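# Slide a drive sled from the shelf into the rack

## Task

Take a drive sled off the shelf and push it into the one empty bay of the drive rack so that its front face lines up flush with the neighbouring drives and it is oriented the same way up as they are. Then open the gripper and withdraw the arm. The sled must stay seated on its own; if it only stays in place because the robot is still holding or pressing it, the goal is not met.

## Robot and tools

Robot: a two-armed robot with left_arm and right_arm. left_arm is the robot's own left arm, on the +y side, which may not match the left side of an image. Each arm has six joints plus a gripper. The fingers point along the gripper's +z axis and close along its y axis.

Scene frame: a single frame is shared by both arms. The origin is on the floor (z = 0) at the centre of the robot's foot, +x is the robot's facing direction, and +z is up. The floor is the only surface whose height is known. The same joint angles can give different hand poses on the two arms, and a printed hand position can be off from the true one, more so when the arm is stretched far.

Tool execute_actions takes "actions", a list with either zero or one entry, plus an optional "pictures" boolean (pictures are included by default).
- An empty list only reports the current state.
- A motion entry is {"rows": [...], "steps": n}, with n from 1 to 15 control steps of 1/30 s each. If n is omitted it is 15. Each row is used for one step. If there are fewer rows than steps, the last row is reused.
- A wait entry is {"steps": n} with n up to 300 and no rows. It sends nothing new and returns once n steps have passed since the previous result.
- Every row contains exactly 14 numbers covering both arms, even when only one arm moves. The order is left_arm waist, shoulder, elbow, wrist pitch, wrist yaw, wrist roll, opening, followed by the same seven values for right_arm.
- The joint numbers are absolute target angles in radians, in the same form the Joint positions line prints them. They are not offsets.
- Stated joint ranges per arm: waist -2.880 to 2.880, shoulder 0.000 to 3.142, elbow 0.000 to 3.019, wrist pitch -1.693 to 1.571, wrist yaw -1.571 to 1.571, wrist roll -2.094 to 2.094.
- A call is rejected, and nothing reaches the robot, if any target lies beyond a range end by more than 0.019 rad and is also farther out than that joint's last reported angle. The real ends can differ from the stated ones by up to 0.019 rad either way. A target past the real end gets clipped to that end, and the result says "joint sent to its limit". That note can refer to an earlier action that is still running. If the note is absent, that does not prove the joint has more room.
- Opening is an absolute value from -1 (closed) to +1 (fully open, 0.094 m between the pads).

Motion limits: each step, a joint's target is kept within a fixed distance of its measured angle. The limits are waist 0.264, shoulder 0.32, elbow 0.276, wrist pitch 0.33, wrist yaw 0.186 and wrist roll 0.522 rad. If the targets would place the gripper more than 70 mm from where it currently is, all of that arm's targets are pulled back proportionally. Distant goals therefore take several calls. Between calls the arms keep moving toward the last row sent, including while you think. They stop once everything has nearly stopped moving (a stalled arm counts as stopped) or a step is HELD. To move further or press harder after that, send a new action.

Results:
- The state line gives each gripper's end_effector_position in metres and end_effector_quat_wxyz, in the scene frame. The position is the midpoint between the finger pads, about 1 cm behind the fingertips.
- Joint positions and Joint velocities list each arm's joints in column order (rad, rad/s), then the pad gap (m, m/s).
- grip_measured is the measured opening on the same -1 to 1 scale you command. Each gripper has its own fixed bias of up to about 1 mm.
- "joint command not followed" means a clearance check changed or blocked joint targets on some steps. The rest of the row was still applied.
- HELD flags steps on which your row, fully or partly, was not sent.
- Joint torques are the drives' total output in the joint order. They are offset, scaled, noisy and affected by friction, and are nonzero even in free air.
- MOTOR HOT appears from 85 °C. At 100 °C an OVER-TEMPERATURE FAULT makes that arm and its gripper go limp until they cool, so the arm falls. Holding loads for long periods, even while you are thinking, heats the motors.

Gripping: away from the extremes, the fingers go to the point where grip_measured equals your command. To hold something, command about 0.03 below its grip_measured for a firm hold, or a smaller margin for a lighter one. Each finger pad is limited to roughly 50–62 N, and some grippers less. Parts under about 2 mm thick get less force. The first contact can spike harder.

Expect that a held part may occasionally be tugged, or a loose object nudged.

Tool zoom_image: give "camera" (one of cam_head_left, cam_head_right, cam_left_wrist, cam_right_wrist) and "region" [x0, y0, x1, y1] in pixels, with the origin at the top-left. The region can be at most 504 by 504. It returns an enlarged crop of that camera's latest image. All cameras are 672x504. Approximate intrinsics: cam_head_left fx=fy=250.64, cx 335.087, cy 249.269; cam_head_right 251.55, 336.379, 255.169; cam_left_wrist 265.283, 334.66, 248.764; cam_right_wrist 277.609, 334.506, 251.368. The head cameras have strong radial distortion.

Tool finished_scene: pass {"scene": n} with the current scene's number. It ends the scene permanently, and the result reports whether the goal was achieved and gives the next task, if there is one. Replying without any tool call ends everything.

Cautions: do not knock anything out of the work area, and do not let the arms collide or press hard on each other. Avoid dropping the sled, slamming it into the rack, or shoving it hard. Smooth motion with little effort is preferred. Once the sled is seated, release it and pull the gripper away so the sled stays on its own.

Each tool is called in YAML: its name, and indented under it one key for each argument.

## Session

execute_actions:
  actions: []

Scene clock: 0.00 s of 5400.00 s.
left_arm: end_effector_position=(+0.6320, +0.0134, +1.2100) grip_measured=+1.000 end_effector_quat_wxyz=(+0.316, -0.005, +0.909, -0.271) | right_arm: end_effector_position=(+0.5644, -0.0617, +1.0009) grip_measured=-0.984 end_effector_quat_wxyz=(+0.342, -0.183, +0.918, +0.082)
Joint positions: left_arm=[ 0.347  1.875  1.314 -0.145  0.131 -0.457  0.094] | right_arm=[-0.347  2.139  1.07   0.258  0.08  -0.03   0.001]
Joint velocities: left_arm=[-0.005 -0.005  0.002  0.007 -0.022  0.007  0.   ] | right_arm=[ 0.005  0.005 -0.022 -0.012  0.037  0.007  0.001]
Joint torques (N m, as the arm reports them, + toward a larger angle): no reading
Motor temperatures (°C, as the motors report them): left_arm=[30 33 33 30 29 30] | right_arm=[30 33 30 28 28 31]

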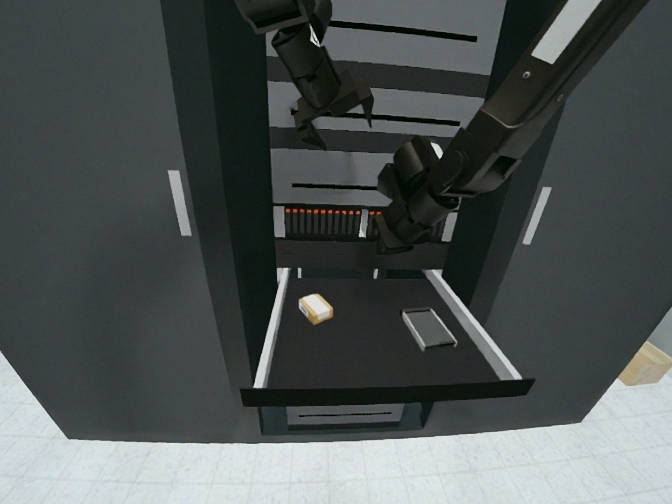

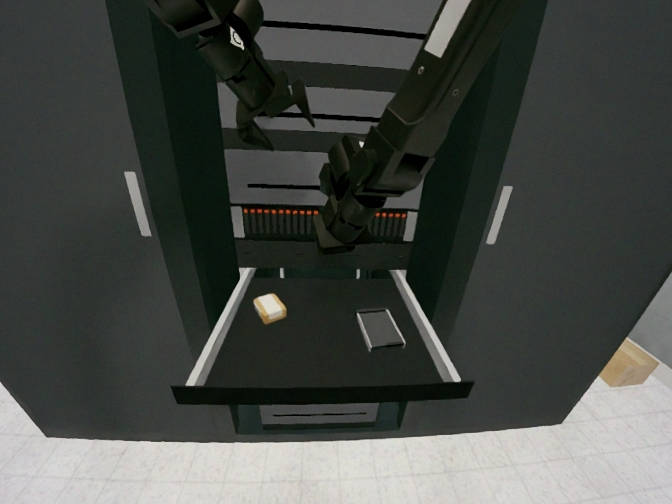

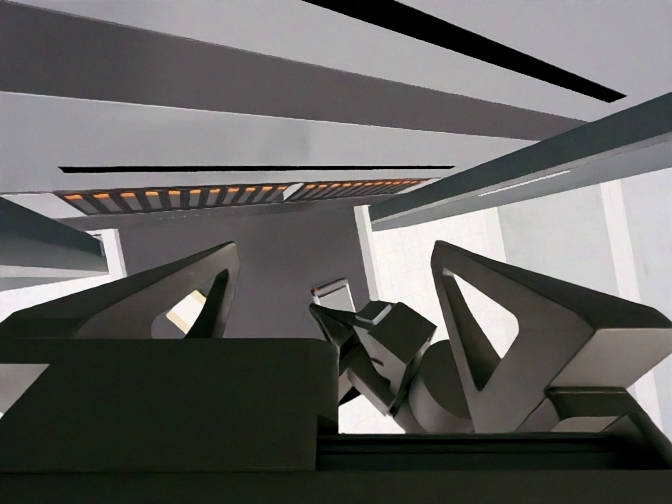

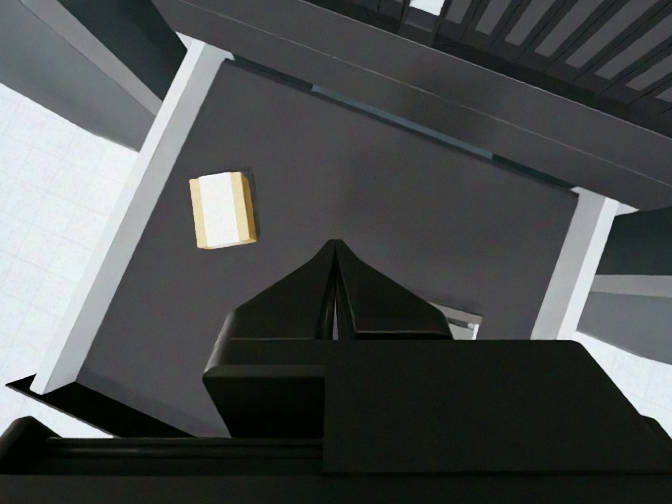

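zoom_image:
  camera: "cam_head_left"
  region: [240, 190, 540, 410]

zoom_image:
  camera: "cam_head_right"
  region: [170, 190, 470, 410]

Region (240, 190, 540, 410) of cam_head_left's 672x504 image, scaled by 1.680, with more detail than that image has; it fills the top 370 rows of this view, and the rest is white.

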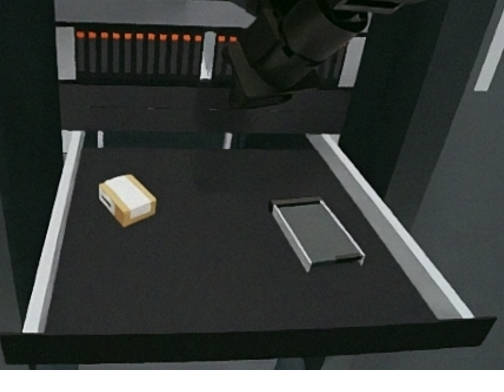

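Region (170, 190, 470, 410) of cam_head_right's 672x504 image, scaled by 1.680, with more detail than that image has; it fills the top 370 rows of this view, and the rest is white.

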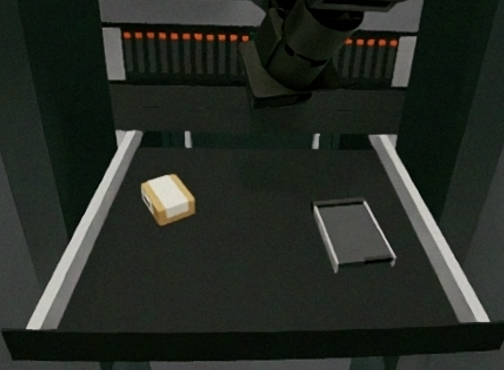

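execute_actions:
  actions:
    - {"rows": [[0.347,1.875,1.35,-0.145,0.131,-0.457,1.0,-0.360,2.146,1.10,0.197,0.082,-0.018,-0.8],[0.347,1.875,1.35,-0.145,0.131,-0.457,1.0,-0.372,2.152,1.122,0.135,0.083,-0.006,-0.6],[0.347,1.875,1.35,-0.145,0.131,-0.457,1.0,-0.385,2.159,1.144,0.074,0.085,0.006,-0.4],[0.347,1.875,1.35,-0.145,0.131,-0.457,1.0,-0.398,2.166,1.165,0.012,0.086,0.018,-0.2],[0.347,1.875,1.35,-0.145,0.131,-0.457,1.0,-0.410,2.173,1.187,-0.049,0.088,0.030,0.0],[0.347,1.875,1.35,-0.145,0.131,-0.457,1.0,-0.423,2.179,1.209,-0.110,0.090,0.042,0.2],[0.347,1.875,1.35,-0.145,0.131,-0.457,1.0,-0.436,2.186,1.230,-0.172,0.091,0.054,0.4],[0.347,1.875,1.35,-0.145,0.131,-0.457,1.0,-0.448,2.193,1.252,-0.233,0.093,0.066,0.6],[0.347,1.875,1.35,-0.145,0.131,-0.457,1.0,-0.461,2.200,1.274,-0.295,0.094,0.078,0.8],[0.347,1.875,1.35,-0.145,0.131,-0.457,1.0,-0.474,2.206,1.295,-0.356,0.096,0.090,1.0],[0.347,1.875,1.35,-0.145,0.131,-0.457,1.0,-0.486,2.213,1.317,-0.417,0.098,0.102,1.0],[0.347,1.875,1.35,-0.145,0.131,-0.457,1.0,-0.499,2.220,1.339,-0.479,0.099,0.114,1.0],[0.347,1.875,1.35,-0.145,0.131,-0.457,1.0,-0.512,2.227,1.361,-0.540,0.101,0.126,1.0],[0.347,1.875,1.35,-0.145,0.131,-0.457,1.0,-0.524,2.233,1.382,-0.602,0.102,0.138,1.0],[0.347,1.875,1.35,-0.145,0.131,-0.457,1.0,-0.537,2.240,1.404,-0.663,0.104,0.150,1.0]], "steps": 15}
  pictures: false

execute_actions:
  actions:
    - {"steps": 20}

Scene clock: 19.90 s of 5400.00 s.
left_arm: end_effector_position=(+0.6320, +0.0134, +1.2100) grip_measured=+1.000 end_effector_quat_wxyz=(+0.316, -0.005, +0.909, -0.271) | right_arm: end_effector_position=(+0.5467, -0.1665, +0.9520) grip_measured=+1.000 end_effector_quat_wxyz=(+0.056, -0.089, +0.994, +0.010)
Joint positions: left_arm=[ 0.347  1.875  1.314 -0.145  0.131 -0.457  0.094] | right_arm=[-0.5    2.209  1.331 -0.525  0.1    0.09   0.094]
Joint velocities: left_arm=[-0.015 -0.005 -0.002 -0.017  0.007  0.051  0.   ] | right_arm=[-0.474  0.171  0.632 -1.814  0.095  0.256  0.   ]
Joint torques (N m, as the arm reports them, + toward a larger angle): left_arm=[ -1.14 -17.32  10.5    1.82   0.24  -0.04] | right_arm=[  0.51 -13.51   7.99  -0.02   0.13  -0.01]
Motor temperatures (°C, as the motors report them): left_arm=[30 35 38 30 29 30] | right_arm=[30 35 31 28 28 31]
Steps of this call (steps 1 to 90: nothing new was sent; then 16.40 s passed at rest; steps 91 to 105: all 15 steps of this action). Readings (joint positions):
91: left_arm=[0.347 1.875 1.314 -0.145 0.131 -0.457] | right_arm=[-0.347 2.139 1.071 0.250 0.080 -0.029]
92: left_arm=[0.347 1.875 1.314 -0.145 0.131 -0.457] | right_arm=[-0.348 2.139 1.074 0.225 0.080 -0.027]
94: left_arm=[0.347 1.875 1.314 -0.145 0.131 -0.457] | right_arm=[-0.352 2.141 1.092 0.134 0.081 -0.018]
98: left_arm=[0.347 1.875 1.314 -0.145 0.131 -0.457] | right_arm=[-0.388 2.160 1.169 -0.099 0.087 0.014]
105: the state above

Scene clock: 20.57 s of 5400.00 s.
left_arm: end_effector_position=(+0.6320, +0.0134, +1.2100) grip_measured=+1.000 end_effector_quat_wxyz=(+0.316, -0.005, +0.909, -0.271) | right_arm: end_effector_position=(+0.5391, -0.1967, +0.9503) grip_measured=+1.000 end_effector_quat_wxyz=(+0.005, -0.047, +0.999, -0.003)
Joint positions: left_arm=[ 0.347  1.875  1.314 -0.145  0.131 -0.457  0.094] | right_arm=[-0.546  2.22   1.367 -0.65   0.103  0.139  0.094]
Joint velocities: left_arm=[ 0.015 -0.005  0.007  0.002  0.037 -0.051  0.   ] | right_arm=[-0.005 -0.024  0.007  0.002  0.007  0.022  0.   ]
Joint torques (N m, as the arm reports them, + toward a larger angle): left_arm=[ -0.82 -16.92  10.42   1.84   0.22  -0.06] | right_arm=[  2.09 -13.78   8.15  -0.62   0.08   0.01]
Motor temperatures (°C, as the motors report them): left_arm=[30 35 38 30 29 30] | right_arm=[30 35 32 28 28 31]
Steps of this call (steps 1 to 20: the robot went on to your last target). Readings (joint positions):
1: left_arm=[0.347 1.875 1.314 -0.145 0.131 -0.457] | right_arm=[-0.514 2.214 1.348 -0.575 0.101 0.100]
2: left_arm=[0.347 1.875 1.314 -0.145 0.131 -0.457] | right_arm=[-0.527 2.218 1.360 -0.606 0.102 0.108]
4: left_arm=[0.347 1.875 1.314 -0.145 0.131 -0.457] | right_arm=[-0.543 2.219 1.367 -0.634 0.103 0.120]
8: left_arm=[0.347 1.875 1.314 -0.145 0.131 -0.457] | right_arm=[-0.546 2.220 1.367 -0.648 0.103 0.132]
20: the state above

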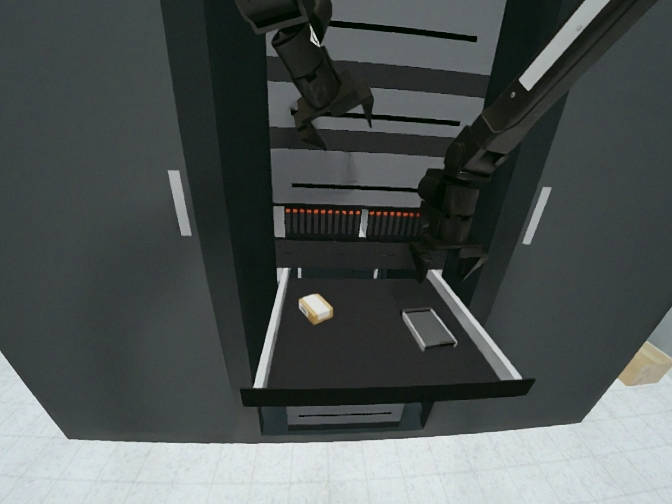

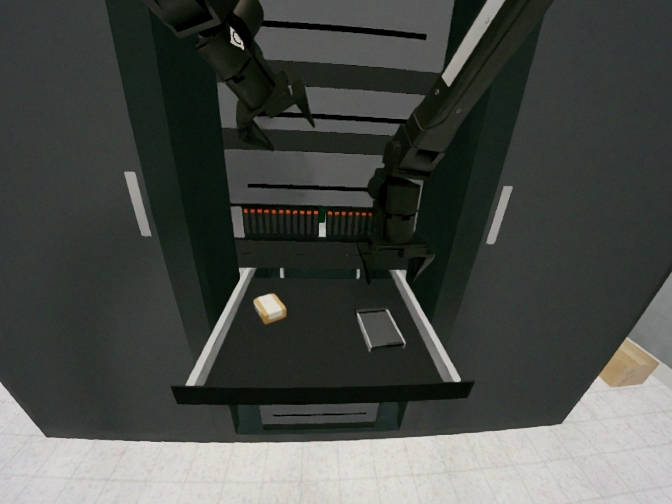

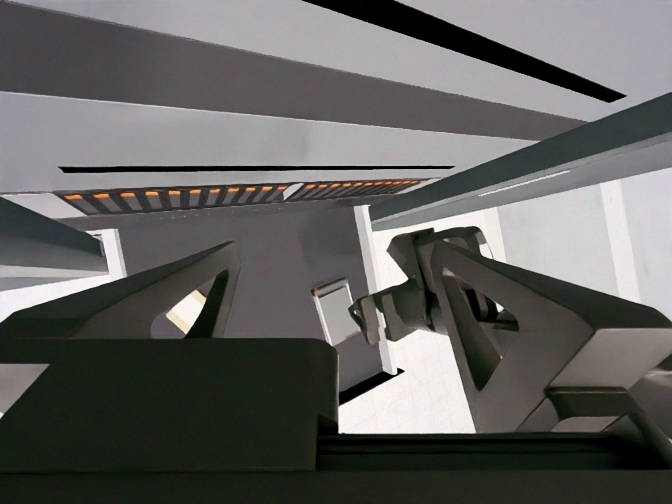

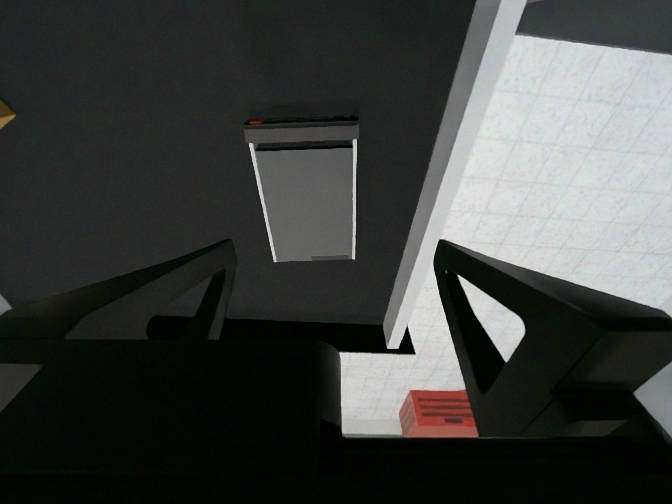

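execute_actions:
  actions:
    - {"rows": [[0.347,1.875,1.35,-0.145,0.131,-0.457,1.0,-0.535,2.252,1.405,-0.630,0.104,0.140,1.0],[0.347,1.875,1.35,-0.145,0.131,-0.457,1.0,-0.533,2.264,1.407,-0.618,0.104,0.136,1.0],[0.347,1.875,1.35,-0.145,0.131,-0.457,1.0,-0.531,2.276,1.408,-0.606,0.104,0.133,1.0],[0.347,1.875,1.35,-0.145,0.131,-0.457,1.0,-0.529,2.288,1.410,-0.594,0.104,0.130,1.0],[0.347,1.875,1.35,-0.145,0.131,-0.457,1.0,-0.527,2.300,1.411,-0.582,0.104,0.128,1.0],[0.347,1.875,1.35,-0.145,0.131,-0.457,1.0,-0.525,2.312,1.412,-0.570,0.104,0.126,1.0],[0.347,1.875,1.35,-0.145,0.131,-0.457,1.0,-0.524,2.324,1.414,-0.558,0.104,0.124,1.0],[0.347,1.875,1.35,-0.145,0.131,-0.457,1.0,-0.522,2.337,1.415,-0.546,0.104,0.122,1.0],[0.347,1.875,1.35,-0.145,0.131,-0.457,1.0,-0.520,2.349,1.417,-0.534,0.104,0.120,1.0],[0.347,1.875,1.35,-0.145,0.131,-0.457,1.0,-0.519,2.361,1.418,-0.522,0.104,0.118,1.0],[0.347,1.875,1.35,-0.145,0.131,-0.457,1.0,-0.517,2.373,1.419,-0.510,0.104,0.116,1.0],[0.347,1.875,1.35,-0.145,0.131,-0.457,1.0,-0.516,2.385,1.421,-0.498,0.104,0.115,1.0],[0.347,1.875,1.35,-0.145,0.131,-0.457,1.0,-0.514,2.397,1.422,-0.486,0.104,0.113,1.0],[0.347,1.875,1.35,-0.145,0.131,-0.457,1.0,-0.513,2.409,1.424,-0.474,0.104,0.112,1.0],[0.347,1.875,1.35,-0.145,0.131,-0.457,1.0,-0.512,2.421,1.425,-0.463,0.104,0.111,1.0]], "steps": 15}
  pictures: false

execute_actions:
  actions:
    - {"steps": 18}

Scene clock: 24.77 s of 5400.00 s.
left_arm: end_effector_position=(+0.6320, +0.0134, +1.2100) grip_measured=+1.000 end_effector_quat_wxyz=(+0.316, -0.005, +0.909, -0.271) | right_arm: end_effector_position=(+0.5285, -0.1842, +0.8706) grip_measured=+1.000 end_effector_quat_wxyz=(+0.009, -0.058, +0.998, -0.001)
Joint positions: left_arm=[ 0.347  1.875  1.314 -0.145  0.131 -0.457  0.094] | right_arm=[-0.534  2.381  1.387 -0.501  0.103  0.127  0.094]
Joint velocities: left_arm=[-0.015  0.005  0.007 -0.012 -0.066  0.022  0.   ] | right_arm=[ 0.063  0.415  0.007  0.32  -0.007 -0.081  0.   ]
Joint torques (N m, as the arm reports them, + toward a larger angle): left_arm=[ -0.96 -17.48  10.42   1.88   0.2   -0.07] | right_arm=[  3.23 -14.67   7.24   0.48   0.08  -0.2 ]
Motor temperatures (°C, as the motors report them): left_arm=[30 35 38 30 29 30] | right_arm=[31 35 32 28 28 31]
Steps of this call (steps 1 to 15: the robot went on to your last target; steps 16 to 90: nothing new was sent; then 0.70 s passed at rest; steps 91 to 105: all 15 steps of this action). Readings (joint positions):
91: left_arm=[0.347 1.875 1.314 -0.145 0.131 -0.457] | right_arm=[-0.546 2.221 1.367 -0.649 0.103 0.140]
92: left_arm=[0.347 1.875 1.314 -0.145 0.131 -0.457] | right_arm=[-0.546 2.222 1.367 -0.645 0.103 0.140]
94: left_arm=[0.347 1.875 1.314 -0.145 0.131 -0.457] | right_arm=[-0.546 2.231 1.369 -0.630 0.103 0.140]
98: left_arm=[0.347 1.875 1.314 -0.145 0.131 -0.457] | right_arm=[-0.545 2.276 1.382 -0.583 0.103 0.137]
105: the state above

Scene clock: 25.37 s of 5400.00 s.
left_arm: end_effector_position=(+0.6320, +0.0134, +1.2100) grip_measured=+1.000 end_effector_quat_wxyz=(+0.316, -0.005, +0.909, -0.271) | right_arm: end_effector_position=(+0.5188, -0.1797, +0.8485) grip_measured=+1.000 end_effector_quat_wxyz=(+0.002, -0.066, +0.998, -0.003)
Joint positions: left_arm=[ 0.347  1.875  1.314 -0.145  0.131 -0.457  0.094] | right_arm=[-0.526  2.427  1.393 -0.477  0.103  0.122  0.094]
Joint velocities: left_arm=[ 0.005 -0.005 -0.002 -0.002  0.007  0.007  0.   ] | right_arm=[ 0.005 -0.015 -0.012  0.012 -0.007 -0.007  0.   ]
Joint torques (N m, as the arm reports them, + toward a larger angle): left_arm=[ -1.06 -17.36  10.27   1.91   0.21   0.  ] | right_arm=[  2.68 -15.63   6.49   0.54   0.08  -0.17]
Motor temperatures (°C, as the motors report them): left_arm=[30 35 38 30 29 30] | right_arm=[31 35 32 28 28 31]
Steps of this call (steps 1 to 18: the robot went on to your last target). Readings (joint positions):
1: left_arm=[0.347 1.875 1.314 -0.145 0.131 -0.457] | right_arm=[-0.532 2.395 1.387 -0.492 0.103 0.126]
2: left_arm=[0.347 1.875 1.314 -0.145 0.131 -0.457] | right_arm=[-0.530 2.406 1.387 -0.486 0.103 0.125]
4: left_arm=[0.347 1.875 1.314 -0.145 0.131 -0.457] | right_arm=[-0.527 2.422 1.387 -0.483 0.103 0.124]
8: left_arm=[0.347 1.875 1.314 -0.145 0.131 -0.457] | right_arm=[-0.526 2.427 1.388 -0.481 0.103 0.122]
18: the state above

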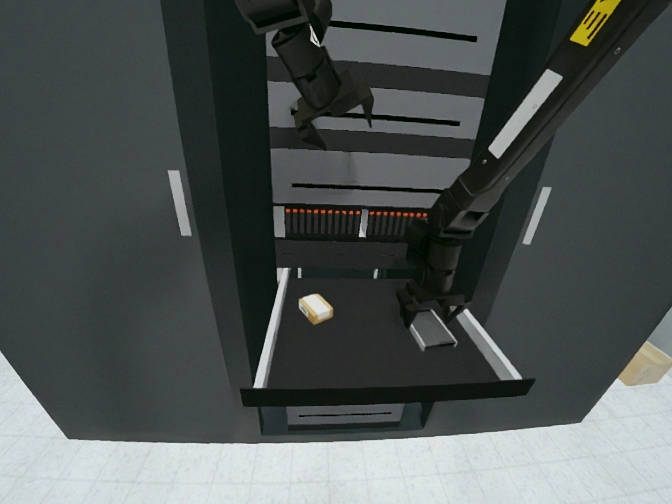

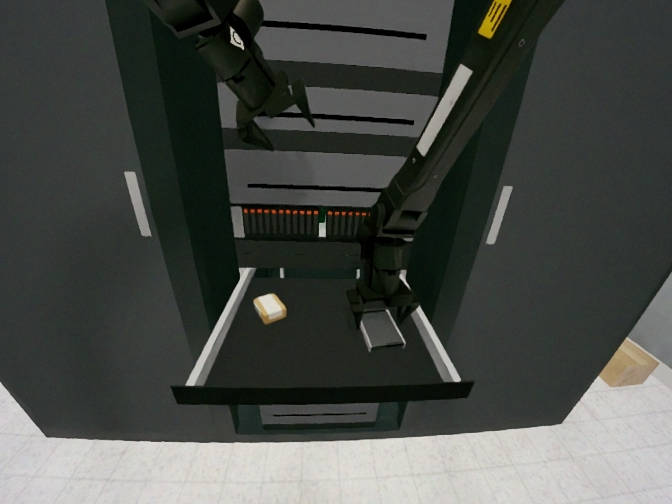

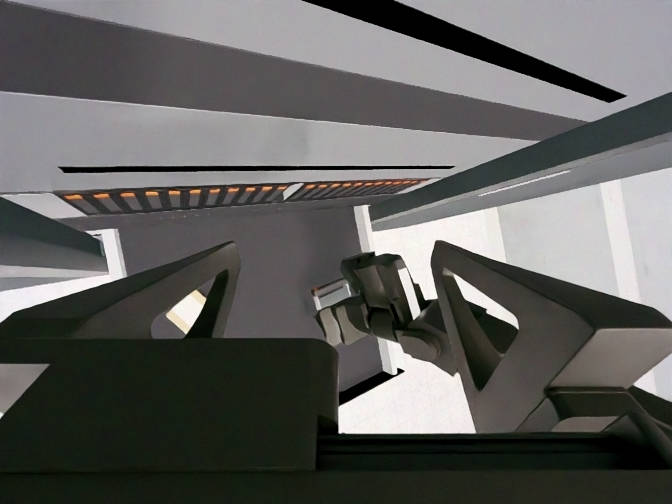

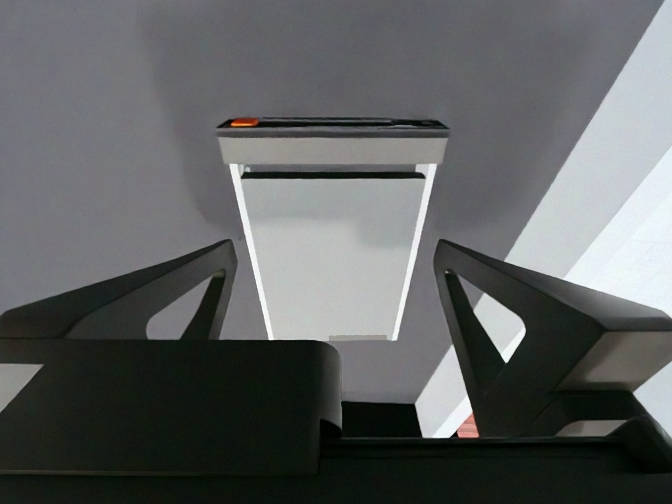

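execute_actions:
  actions:
    - {"rows": [[0.347,1.875,1.35,-0.145,0.131,-0.457,1.0,-0.515,2.421,1.425,-0.470,0.104,0.111,0.9],[0.347,1.875,1.35,-0.145,0.131,-0.457,1.0,-0.515,2.421,1.425,-0.470,0.104,0.111,0.8],[0.347,1.875,1.35,-0.145,0.131,-0.457,1.0,-0.515,2.421,1.425,-0.470,0.104,0.111,0.7],[0.347,1.875,1.35,-0.145,0.131,-0.457,1.0,-0.515,2.421,1.425,-0.470,0.104,0.111,0.63],[0.347,1.875,1.35,-0.145,0.131,-0.457,1.0,-0.515,2.421,1.425,-0.470,0.104,0.111,0.58],[0.347,1.875,1.35,-0.145,0.131,-0.457,1.0,-0.515,2.421,1.425,-0.470,0.104,0.111,0.55]], "steps": 15}

Scene clock: 27.30 s of 5400.00 s.
left_arm: end_effector_position=(+0.6320, +0.0134, +1.2100) grip_measured=+1.000 end_effector_quat_wxyz=(+0.316, -0.005, +0.909, -0.271) | right_arm: end_effector_position=(+0.5188, -0.1797, +0.8485) grip_measured=+0.565 end_effector_quat_wxyz=(+0.002, -0.066, +0.998, -0.003)
Joint positions: left_arm=[ 0.347  1.875  1.314 -0.145  0.131 -0.457  0.094] | right_arm=[-0.526  2.427  1.393 -0.477  0.103  0.121  0.074]
Joint velocities: left_arm=[-0.005 -0.015 -0.012  0.017  0.007 -0.022  0.   ] | right_arm=[-0.005 -0.015 -0.012  0.002 -0.066 -0.037 -0.001]
Joint torques (N m, as the arm reports them, + toward a larger angle): left_arm=[ -0.86 -17.21  10.38   1.82   0.24  -0.03] | right_arm=[  2.35 -15.68   6.49   0.24   0.09  -0.17]
Motor temperatures (°C, as the motors report them): left_arm=[30 35 39 30 29 30] | right_arm=[31 36 32 28 28 31]
Steps of this call (steps 1 to 15: the robot went on to your last target; steps 16 to 43: nothing new was sent; steps 44 to 58: all 15 steps of this action). Readings (joint positions):
44: left_arm=[0.347 1.875 1.314 -0.145 0.131 -0.457] | right_arm=[-0.526 2.427 1.393 -0.477 0.103 0.122]
45: left_arm=[0.347 1.875 1.314 -0.145 0.131 -0.457] | right_arm=[-0.526 2.427 1.393 -0.477 0.103 0.121]
47: left_arm=[0.347 1.875 1.314 -0.145 0.131 -0.457] | right_arm=[-0.526 2.427 1.393 -0.477 0.103 0.121]
51: left_arm=[0.347 1.875 1.314 -0.145 0.131 -0.457] | right_arm=[-0.526 2.427 1.393 -0.477 0.103 0.121]
58: the state above

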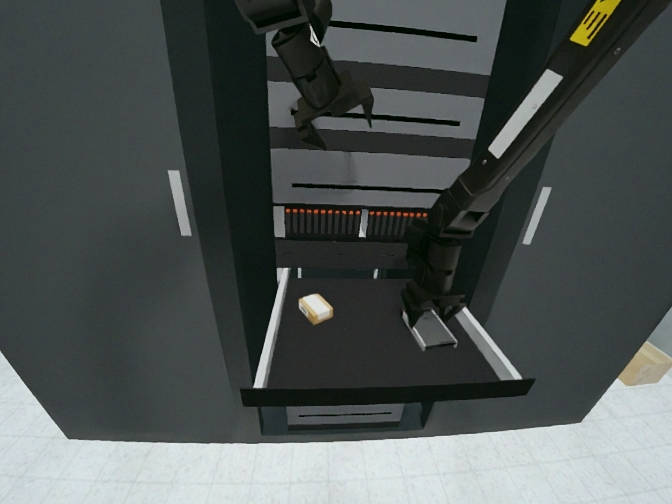

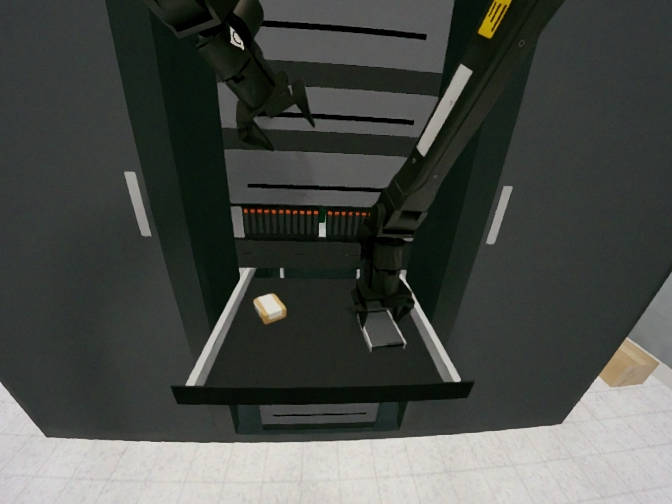

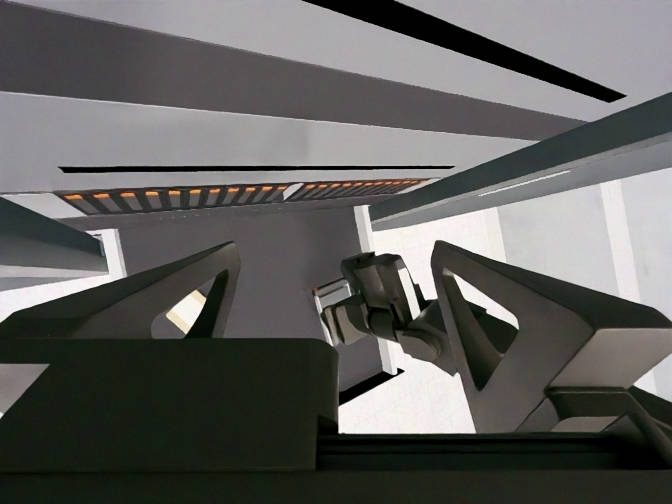

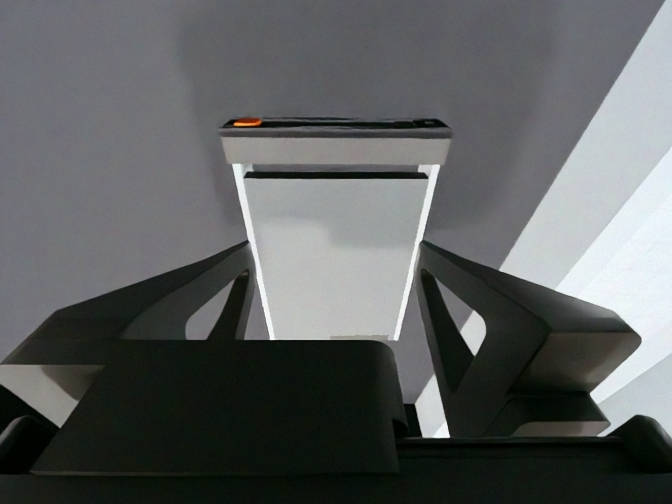

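execute_actions:
  actions:
    - {"rows": [[0.347,1.875,1.35,-0.145,0.131,-0.457,1.0,-0.515,2.421,1.425,-0.470,0.104,0.111,0.53],[0.347,1.875,1.35,-0.145,0.131,-0.457,1.0,-0.515,2.421,1.425,-0.470,0.104,0.111,0.53],[0.347,1.875,1.35,-0.145,0.131,-0.457,1.0,-0.515,2.398,1.397,-0.490,0.104,0.111,0.53],[0.347,1.875,1.35,-0.145,0.131,-0.457,1.0,-0.515,2.391,1.394,-0.494,0.104,0.111,0.53],[0.347,1.875,1.35,-0.145,0.131,-0.457,1.0,-0.515,2.384,1.391,-0.498,0.104,0.111,0.53],[0.347,1.875,1.35,-0.145,0.131,-0.457,1.0,-0.515,2.377,1.388,-0.502,0.104,0.111,0.53],[0.347,1.875,1.35,-0.145,0.131,-0.457,1.0,-0.515,2.370,1.384,-0.506,0.104,0.111,0.53],[0.347,1.875,1.35,-0.145,0.131,-0.457,1.0,-0.515,2.363,1.381,-0.510,0.104,0.111,0.53],[0.347,1.875,1.35,-0.145,0.131,-0.457,1.0,-0.515,2.356,1.378,-0.514,0.104,0.111,0.53],[0.347,1.875,1.35,-0.145,0.131,-0.457,1.0,-0.515,2.349,1.375,-0.518,0.104,0.111,0.53],[0.347,1.875,1.35,-0.145,0.131,-0.457,1.0,-0.515,2.343,1.371,-0.522,0.104,0.111,0.53],[0.347,1.875,1.35,-0.145,0.131,-0.457,1.0,-0.515,2.336,1.368,-0.526,0.104,0.111,0.53],[0.347,1.875,1.35,-0.145,0.131,-0.457,1.0,-0.515,2.330,1.365,-0.529,0.104,0.111,0.53]], "steps": 15}
  pictures: false

execute_actions:
  actions:
    - {"steps": 10}

Scene clock: 30.87 s of 5400.00 s.
left_arm: end_effector_position=(+0.6320, +0.0134, +1.2100) grip_measured=+1.000 end_effector_quat_wxyz=(+0.316, -0.005, +0.909, -0.271) | right_arm: end_effector_position=(+0.5236, -0.1815, +0.8789) grip_measured=+0.551 end_effector_quat_wxyz=(+0.006, -0.066, +0.998, -0.002)
Joint positions: left_arm=[ 0.347  1.875  1.314 -0.145  0.131 -0.457  0.094] | right_arm=[-0.526  2.36   1.371 -0.514  0.103  0.121  0.073]
Joint velocities: left_arm=[-0.005 -0.015  0.002 -0.002 -0.007 -0.037  0.   ] | right_arm=[-0.015 -0.21  -0.022 -0.042  0.007 -0.037  0.001]
Joint torques (N m, as the arm reports them, + toward a larger angle): left_arm=[ -0.74 -17.05  10.47   1.86   0.22  -0.01] | right_arm=[  2.28 -16.06   4.32  -0.44   0.08  -0.18]
Motor temperatures (°C, as the motors report them): left_arm=[30 35 39 30 29 30] | right_arm=[31 36 32 28 28 31]
Steps of this call (steps 1 to 15: the robot went on to your last target; steps 16 to 90: nothing new was sent; then 0.07 s passed at rest; steps 91 to 105: all 15 steps of this action). Readings (joint positions):
91: left_arm=[0.347 1.875 1.314 -0.145 0.131 -0.457] | right_arm=[-0.526 2.427 1.393 -0.477 0.103 0.121]
92: left_arm=[0.347 1.875 1.314 -0.145 0.131 -0.457] | right_arm=[-0.526 2.427 1.393 -0.477 0.103 0.121]
94: left_arm=[0.347 1.875 1.314 -0.145 0.131 -0.457] | right_arm=[-0.526 2.426 1.393 -0.478 0.103 0.121]
98: left_arm=[0.347 1.875 1.314 -0.145 0.131 -0.457] | right_arm=[-0.526 2.416 1.391 -0.489 0.103 0.121]
105: the state above

Scene clock: 31.20 s of 5400.00 s.
left_arm: end_effector_position=(+0.6320, +0.0134, +1.2100) grip_measured=+1.000 end_effector_quat_wxyz=(+0.316, -0.005, +0.909, -0.271) | right_arm: end_effector_position=(+0.5292, -0.1810, +0.8881) grip_measured=+0.551 end_effector_quat_wxyz=(+0.013, -0.065, +0.998, -0.000)
Joint positions: left_arm=[ 0.347  1.875  1.314 -0.145  0.131 -0.457  0.094] | right_arm=[-0.526  2.342  1.37  -0.516  0.103  0.121  0.073]
Joint velocities: left_arm=[-0.005 -0.005  0.002 -0.007 -0.022 -0.022  0.   ] | right_arm=[-0.005 -0.015 -0.012  0.012  0.037  0.007 -0.001]
Joint torques (N m, as the arm reports them, + toward a larger angle): left_arm=[ -1.04 -17.23  10.48   1.78   0.18  -0.06] | right_arm=[  2.35 -15.99   4.38  -0.57   0.08  -0.18]
Motor temperatures (°C, as the motors report them): left_arm=[30 35 39 30 29 30] | right_arm=[31 36 32 28 28 31]
Steps of this call (steps 1 to 10: the robot went on to your last target). Readings (joint positions):
1: left_arm=[0.347 1.875 1.314 -0.145 0.131 -0.457] | right_arm=[-0.526 2.354 1.371 -0.515 0.103 0.121]
2: left_arm=[0.347 1.875 1.314 -0.145 0.131 -0.457] | right_arm=[-0.526 2.350 1.371 -0.515 0.103 0.121]
4: left_arm=[0.347 1.875 1.314 -0.145 0.131 -0.457] | right_arm=[-0.526 2.343 1.371 -0.515 0.103 0.121]
8: left_arm=[0.347 1.875 1.314 -0.145 0.131 -0.457] | right_arm=[-0.526 2.342 1.371 -0.516 0.103 0.121]
10: the state above

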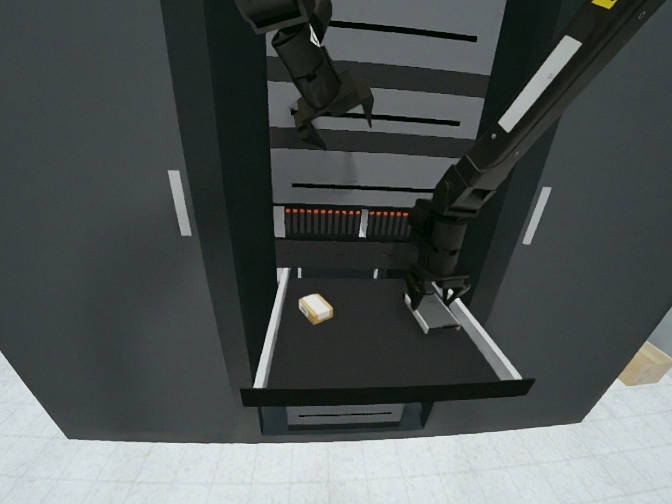

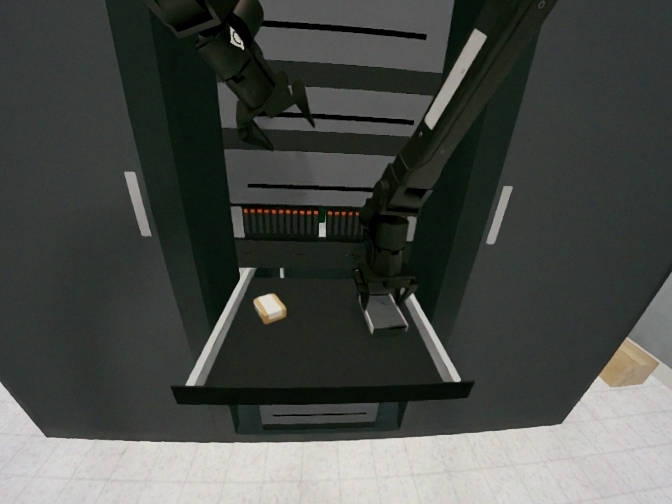

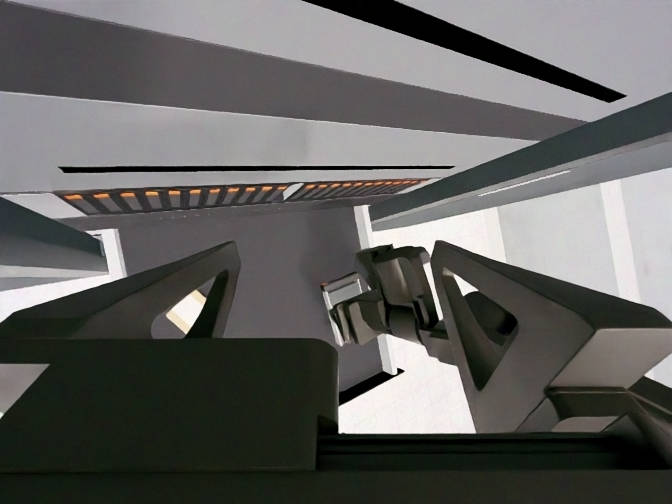

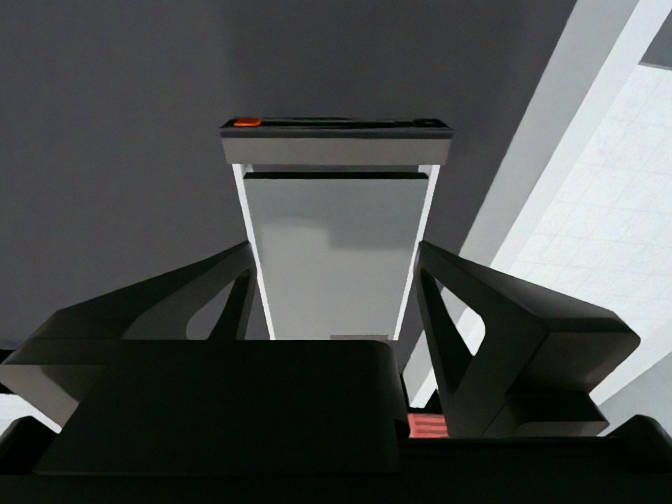

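execute_actions:
  actions: []

Scene clock: 35.13 s of 5400.00 s.
left_arm: end_effector_position=(+0.6320, +0.0134, +1.2100) grip_measured=+1.000 end_effector_quat_wxyz=(+0.316, -0.005, +0.909, -0.271) | right_arm: end_effector_position=(+0.5292, -0.1810, +0.8881) grip_measured=+0.551 end_effector_quat_wxyz=(+0.013, -0.065, +0.998, -0.000)
Joint positions: left_arm=[ 0.347  1.875  1.314 -0.145  0.131 -0.457  0.094] | right_arm=[-0.526  2.342  1.37  -0.516  0.103  0.121  0.073]
Joint velocities: left_arm=[-0.024  0.005  0.007 -0.012  0.051  0.022  0.   ] | right_arm=[ 0.005 -0.015 -0.022  0.007  0.037 -0.022 -0.002]
Joint torques (N m, as the arm reports them, + toward a larger angle): left_arm=[ -1.16 -17.33  10.44   1.74   0.23  -0.01] | right_arm=[  2.34 -16.04   4.39  -0.55   0.08  -0.18]
Motor temperatures (°C, as the motors report them): left_arm=[30 35 39 30 29 30] | right_arm=[31 36 32 28 28 31]
Steps of this call (steps 1 to 30: the robot went on to your last target; steps 31 to 90: nothing new was sent; then 0.93 s passed at rest). Readings (joint positions):
1: left_arm=[0.347 1.875 1.314 -0.145 0.131 -0.457] | right_arm=[-0.526 2.342 1.370 -0.516 0.103 0.121]
2: left_arm=[0.347 1.875 1.314 -0.145 0.131 -0.457] | right_arm=[-0.526 2.342 1.370 -0.516 0.103 0.121]
4: left_arm=[0.347 1.875 1.314 -0.145 0.131 -0.457] | right_arm=[-0.526 2.342 1.370 -0.516 0.103 0.121]
8: left_arm=[0.347 1.875 1.314 -0.145 0.131 -0.457] | right_arm=[-0.526 2.342 1.370 -0.516 0.103 0.121]
90: the state above
All arms were judged still, so your last target was given up. Only a new action makes them travel on or press farther. Fingers that are still opening or closing keep moving.

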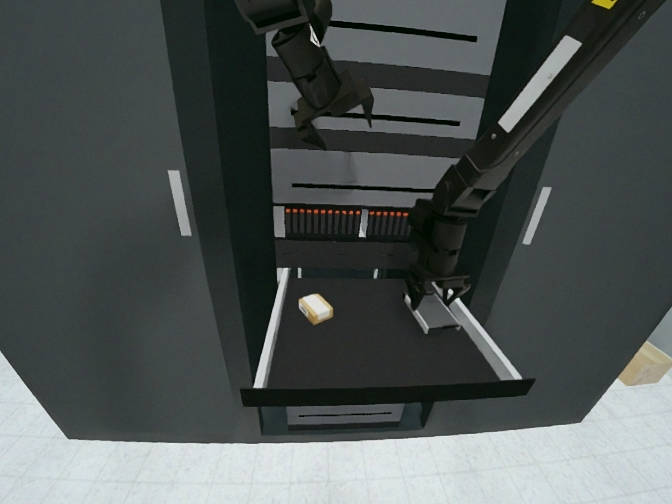

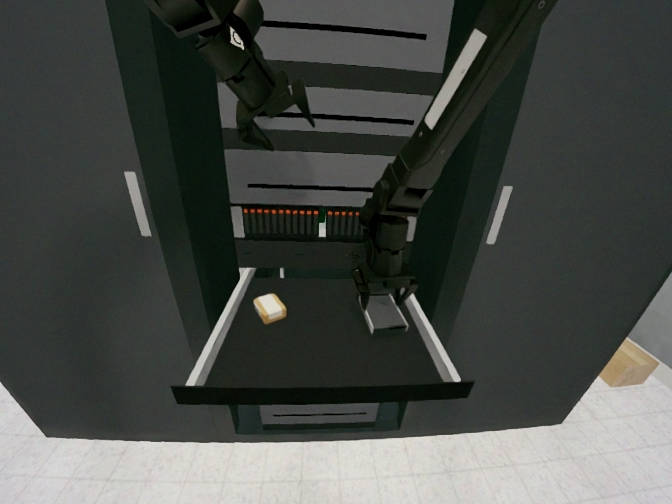

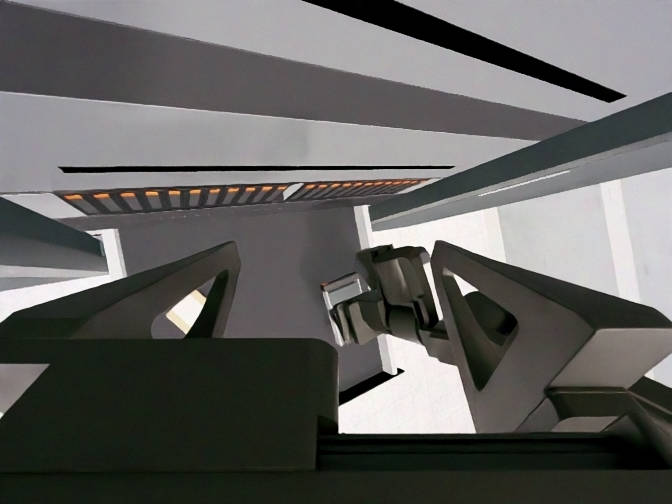

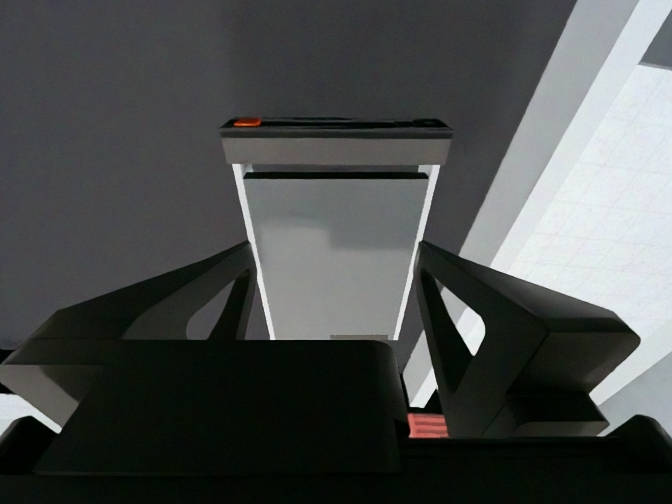

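execute_actions:
  actions:
    - {"rows": [ [0.3464,1.8710,1.2984,-0.1462,0.1327,-0.4220,1.0,-0.5185,2.3448,1.4035,-0.5184,0.1032,0.0625,0.52], [0.3457,1.8669,1.2827,-0.1473,0.1345,-0.3871,1.0,-0.5111,2.3475,1.4069,-0.5207,0.1035,0.0039,0.52], [0.3451,1.8629,1.2671,-0.1485,0.1362,-0.3521,1.0,-0.5036,2.3503,1.4104,-0.5231,0.1037,-0.0546,0.52], [0.3445,1.8589,1.2515,-0.1497,0.1379,-0.3171,1.0,-0.4961,2.3531,1.4139,-0.5255,0.1039,-0.1131,0.52], [0.3438,1.8548,1.2358,-0.1508,0.1397,-0.2822,1.0,-0.4887,2.3558,1.4173,-0.5278,0.1042,-0.1717,0.52], [0.3432,1.8508,1.2202,-0.1520,0.1414,-0.2472,1.0,-0.4812,2.3586,1.4208,-0.5302,0.1044,-0.2302,0.52], [0.3426,1.8468,1.2046,-0.1532,0.1431,-0.2122,1.0,-0.4737,2.3614,1.4243,-0.5326,0.1046,-0.2887,0.52], [0.3419,1.8427,1.1889,-0.1543,0.1449,-0.1773,1.0,-0.4663,2.3641,1.4277,-0.5349,0.1049,-0.3473,0.52], [0.3413,1.8387,1.1733,-0.1555,0.1466,-0.1423,1.0,-0.4588,2.3669,1.4312,-0.5373,0.1051,-0.4058,0.52], [0.3407,1.8347,1.1577,-0.1567,0.1483,-0.1073,1.0,-0.4513,2.3697,1.4347,-0.5397,0.1053,-0.4643,0.52], [0.3400,1.8306,1.1420,-0.1578,0.1501,-0.0724,1.0,-0.4439,2.3724,1.4381,-0.5420,0.1056,-0.5229,0.52], [0.3394,1.8266,1.1264,-0.1590,0.1518,-0.0374,1.0,-0.4364,2.3752,1.4416,-0.5444,0.1058,-0.5814,0.52], [0.3388,1.8226,1.1108,-0.1602,0.1535,-0.0024,1.0,-0.4289,2.3780,1.4451,-0.5468,0.1060,-0.6399,0.52], [0.3381,1.8185,1.0951,-0.1613,0.1553,0.0325,1.0,-0.4215,2.3807,1.4485,-0.5491,0.1063,-0.6985,0.52], [0.3375,1.8145,1.0795,-0.1625,0.1570,0.0675,1.0,-0.4140,2.3835,1.4520,-0.5515,0.1065,-0.7570,0.52] ], "steps": 15}
  pictures: false

execute_actions:
  actions:
    - {"rows": [ [0.3369,1.8105,1.0639,-0.1637,0.1587,0.1025,1.0,-0.4065,2.3863,1.4555,-0.5539,0.1067,-0.8155,0.52], [0.3362,1.8064,1.0482,-0.1648,0.1605,0.1374,1.0,-0.3991,2.3890,1.4589,-0.5562,0.1070,-0.8741,0.52], [0.3356,1.8024,1.0326,-0.1660,0.1622,0.1724,1.0,-0.3916,2.3918,1.4624,-0.5586,0.1072,-0.9326,0.52], [0.3350,1.7984,1.0170,-0.1672,0.1639,0.2074,1.0,-0.3841,2.3946,1.4659,-0.5610,0.1074,-0.9911,0.52], [0.3343,1.7943,1.0013,-0.1683,0.1657,0.2423,1.0,-0.3767,2.3973,1.4693,-0.5633,0.1077,-1.0497,0.52], [0.3337,1.7903,0.9857,-0.1695,0.1674,0.2773,1.0,-0.3692,2.4001,1.4728,-0.5657,0.1079,-1.1082,0.52], [0.3331,1.7863,0.9701,-0.1707,0.1691,0.3123,1.0,-0.3617,2.4029,1.4763,-0.5681,0.1081,-1.1667,0.52], [0.3324,1.7822,0.9544,-0.1718,0.1709,0.3472,1.0,-0.3543,2.4056,1.4797,-0.5704,0.1084,-1.2253,0.52], [0.3318,1.7782,0.9388,-0.1730,0.1726,0.3822,1.0,-0.3468,2.4084,1.4832,-0.5728,0.1086,-1.2838,0.52], [0.3312,1.7742,0.9232,-0.1742,0.1743,0.4172,1.0,-0.3393,2.4112,1.4867,-0.5752,0.1088,-1.3423,0.52], [0.3305,1.7701,0.9075,-0.1753,0.1761,0.4521,1.0,-0.3319,2.4139,1.4901,-0.5775,0.1091,-1.4009,0.52], [0.3299,1.7661,0.8919,-0.1765,0.1778,0.4871,1.0,-0.3244,2.4167,1.4936,-0.5799,0.1093,-1.4594,0.52], [0.3293,1.7621,0.8763,-0.1777,0.1795,0.5221,1.0,-0.3169,2.4195,1.4971,-0.5823,0.1095,-1.5179,0.52], [0.3286,1.7580,0.8606,-0.1788,0.1813,0.5570,1.0,-0.3095,2.4222,1.5005,-0.5846,0.1098,-1.5765,0.52], [0.328,1.754,0.845,-0.180,0.183,0.592,1.0,-0.302,2.425,1.504,-0.587,0.110,-1.635,0.52] ], "steps": 15}
  pictures: false

execute_actions:
  actions:
    - {"steps": 15}

Scene clock: 50.60 s of 5400.00 s.
left_arm: end_effector_position=(+0.5428, +0.0406, +1.1224) grip_measured=+1.000 end_effector_quat_wxyz=(+0.265, +0.168, +0.929, -0.197) | right_arm: end_effector_position=(+0.5286, -0.1352, +0.8906) grip_measured=+0.551 end_effector_quat_wxyz=(+0.019, -0.404, +0.914, -0.003)
Joint positions: left_arm=[ 0.347  1.859  1.095 -0.145  0.151 -0.089  0.094] | right_arm=[-0.449  2.36   1.408 -0.532  0.103 -0.506  0.073]
Joint velocities: left_arm=[-0.005 -0.161 -0.432 -0.007  0.095  0.916  0.   ] | right_arm=[ 0.308  0.063  0.095 -0.076  0.051 -1.546 -0.001]
Joint torques (N m, as the arm reports them, + toward a larger angle): left_arm=[ -1.27 -19.46   7.21   0.97   0.47   0.08] | right_arm=[  2.94 -14.45   7.65  -0.62   0.11  -0.15]
Motor temperatures (°C, as the motors report them): left_arm=[30 36 40 30 29 30] | right_arm=[31 37 31 28 28 31]
Steps of this call (steps 1 to 90: nothing new was sent; then 11.97 s passed at rest; steps 91 to 105: all 15 steps of this action). Readings (joint positions):
91: left_arm=[0.347 1.875 1.312 -0.145 0.131 -0.454] | right_arm=[-0.526 2.342 1.370 -0.516 0.103 0.114]
92: left_arm=[0.347 1.874 1.307 -0.145 0.131 -0.445] | right_arm=[-0.526 2.342 1.370 -0.516 0.103 0.098]
94: left_arm=[0.347 1.873 1.286 -0.145 0.133 -0.413] | right_arm=[-0.525 2.342 1.370 -0.516 0.103 0.041]
98: left_arm=[0.347 1.871 1.215 -0.145 0.139 -0.313] | right_arm=[-0.513 2.345 1.377 -0.519 0.103 -0.130]
105: the state above

Scene clock: 51.10 s of 5400.00 s.
left_arm: end_effector_position=(+0.4424, +0.0733, +1.0799) grip_measured=+1.000 end_effector_quat_wxyz=(+0.227, +0.414, +0.871, -0.139) | right_arm: end_effector_position=(+0.5057, -0.0725, +0.8823) grip_measured=+0.552 end_effector_quat_wxyz=(+0.006, -0.789, +0.614, -0.003)
Joint positions: left_arm=[ 0.34   1.783  0.869 -0.158  0.177  0.43   0.094] | right_arm=[-0.335  2.406  1.455 -0.569  0.107 -1.375  0.073]
Joint velocities: left_arm=[-0.034 -0.073 -0.462 -0.056  0.051  0.989  0.   ] | right_arm=[ 0.19   0.063  0.11  -0.066 -0.022 -1.736 -0.   ]
Joint torques (N m, as the arm reports them, + toward a larger angle): left_arm=[ -1.27 -15.13   5.65   0.64   0.53   0.05] | right_arm=[  3.56 -14.86   7.99  -0.63   0.04  -0.15]
Motor temperatures (°C, as the motors report them): left_arm=[30 36 40 30 29 30] | right_arm=[31 37 32 28 28 31]
Steps of this call (steps 1 to 15: all 15 steps of this action). Readings (joint positions):
1: left_arm=[0.347 1.854 1.081 -0.145 0.153 -0.055] | right_arm=[-0.439 2.363 1.412 -0.535 0.103 -0.562]
2: left_arm=[0.347 1.848 1.066 -0.146 0.155 -0.021] | right_arm=[-0.429 2.366 1.415 -0.537 0.103 -0.620]
4: left_arm=[0.347 1.835 1.037 -0.147 0.158 0.047] | right_arm=[-0.410 2.371 1.421 -0.542 0.103 -0.735]
8: left_arm=[0.346 1.811 0.979 -0.150 0.165 0.186] | right_arm=[-0.380 2.384 1.432 -0.552 0.105 -0.967]
15: the state above

Scene clock: 51.60 s of 5400.00 s.
left_arm: end_effector_position=(+0.4215, +0.0800, +1.0703) grip_measured=+1.000 end_effector_quat_wxyz=(+0.217, +0.478, +0.842, -0.125) | right_arm: end_effector_position=(+0.4991, -0.0569, +0.8822) grip_measured=+0.552 end_effector_quat_wxyz=(+0.005, -0.865, +0.503, -0.003)
Joint positions: left_arm=[ 0.337  1.776  0.83  -0.167  0.179  0.574  0.094] | right_arm=[-0.306  2.412  1.462 -0.574  0.107 -1.616  0.073]
Joint velocities: left_arm=[-0.005  0.005 -0.012 -0.007  0.007 -0.022  0.   ] | right_arm=[-0.015 -0.015  0.012 -0.017 -0.022 -0.125  0.001]
Joint torques (N m, as the arm reports them, + toward a larger angle): left_arm=[ -1.3  -14.46   6.42   0.77   0.49   0.06] | right_arm=[  2.08 -14.93   7.9   -0.69   0.04  -0.16]
Motor temperatures (°C, as the motors report them): left_arm=[30 36 40 30 29 30] | right_arm=[31 37 32 28 28 31]
Steps of this call (steps 1 to 15: the robot went on to your last target). Readings (joint positions):
1: left_arm=[0.339 1.780 0.855 -0.160 0.178 0.460] | right_arm=[-0.329 2.408 1.458 -0.571 0.107 -1.426]
2: left_arm=[0.338 1.779 0.843 -0.162 0.179 0.484] | right_arm=[-0.323 2.410 1.460 -0.572 0.107 -1.466]
4: left_arm=[0.337 1.779 0.831 -0.166 0.179 0.518] | right_arm=[-0.313 2.412 1.462 -0.573 0.107 -1.523]
8: left_arm=[0.337 1.777 0.830 -0.167 0.179 0.554] | right_arm=[-0.306 2.412 1.462 -0.574 0.107 -1.584]
15: the state above

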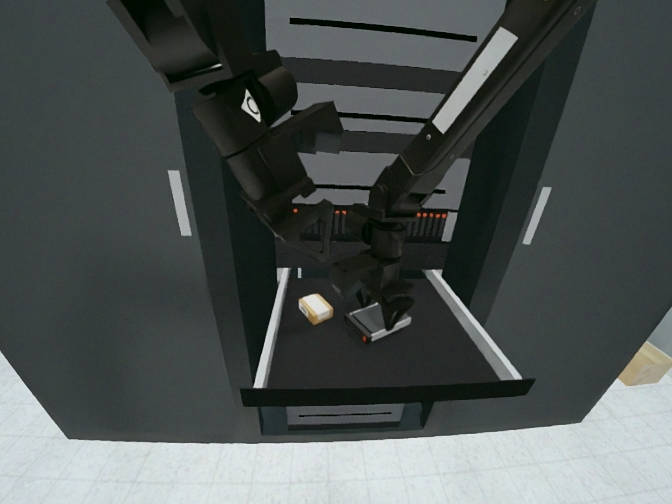

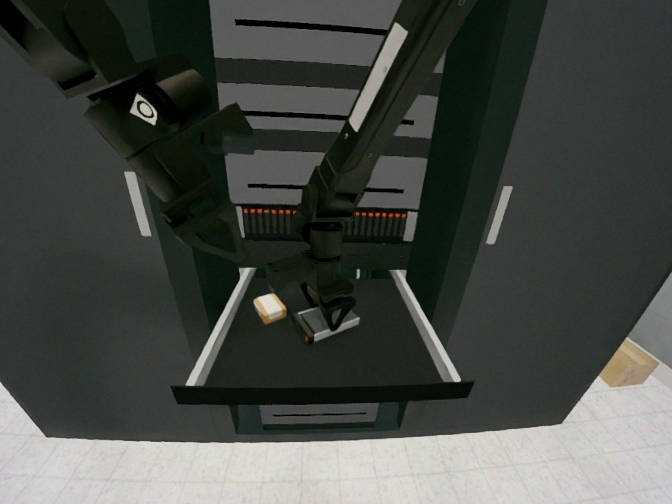

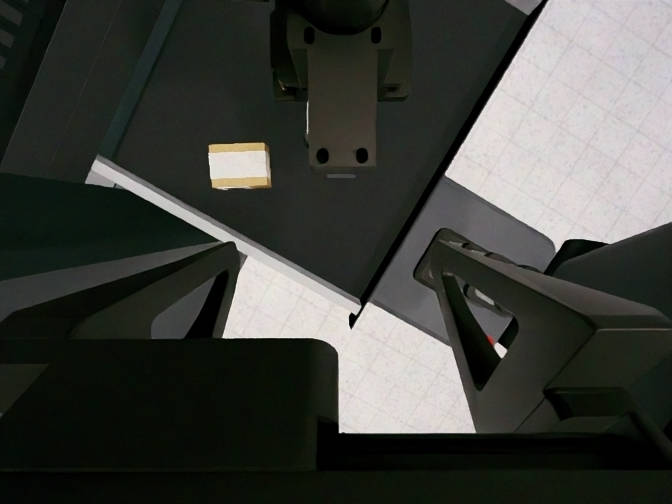

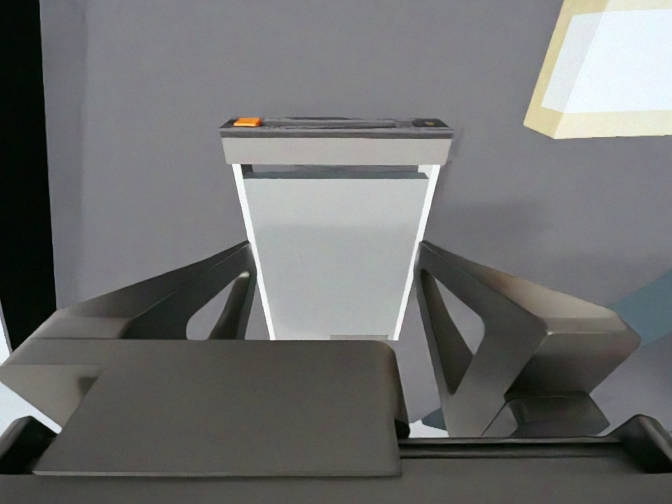

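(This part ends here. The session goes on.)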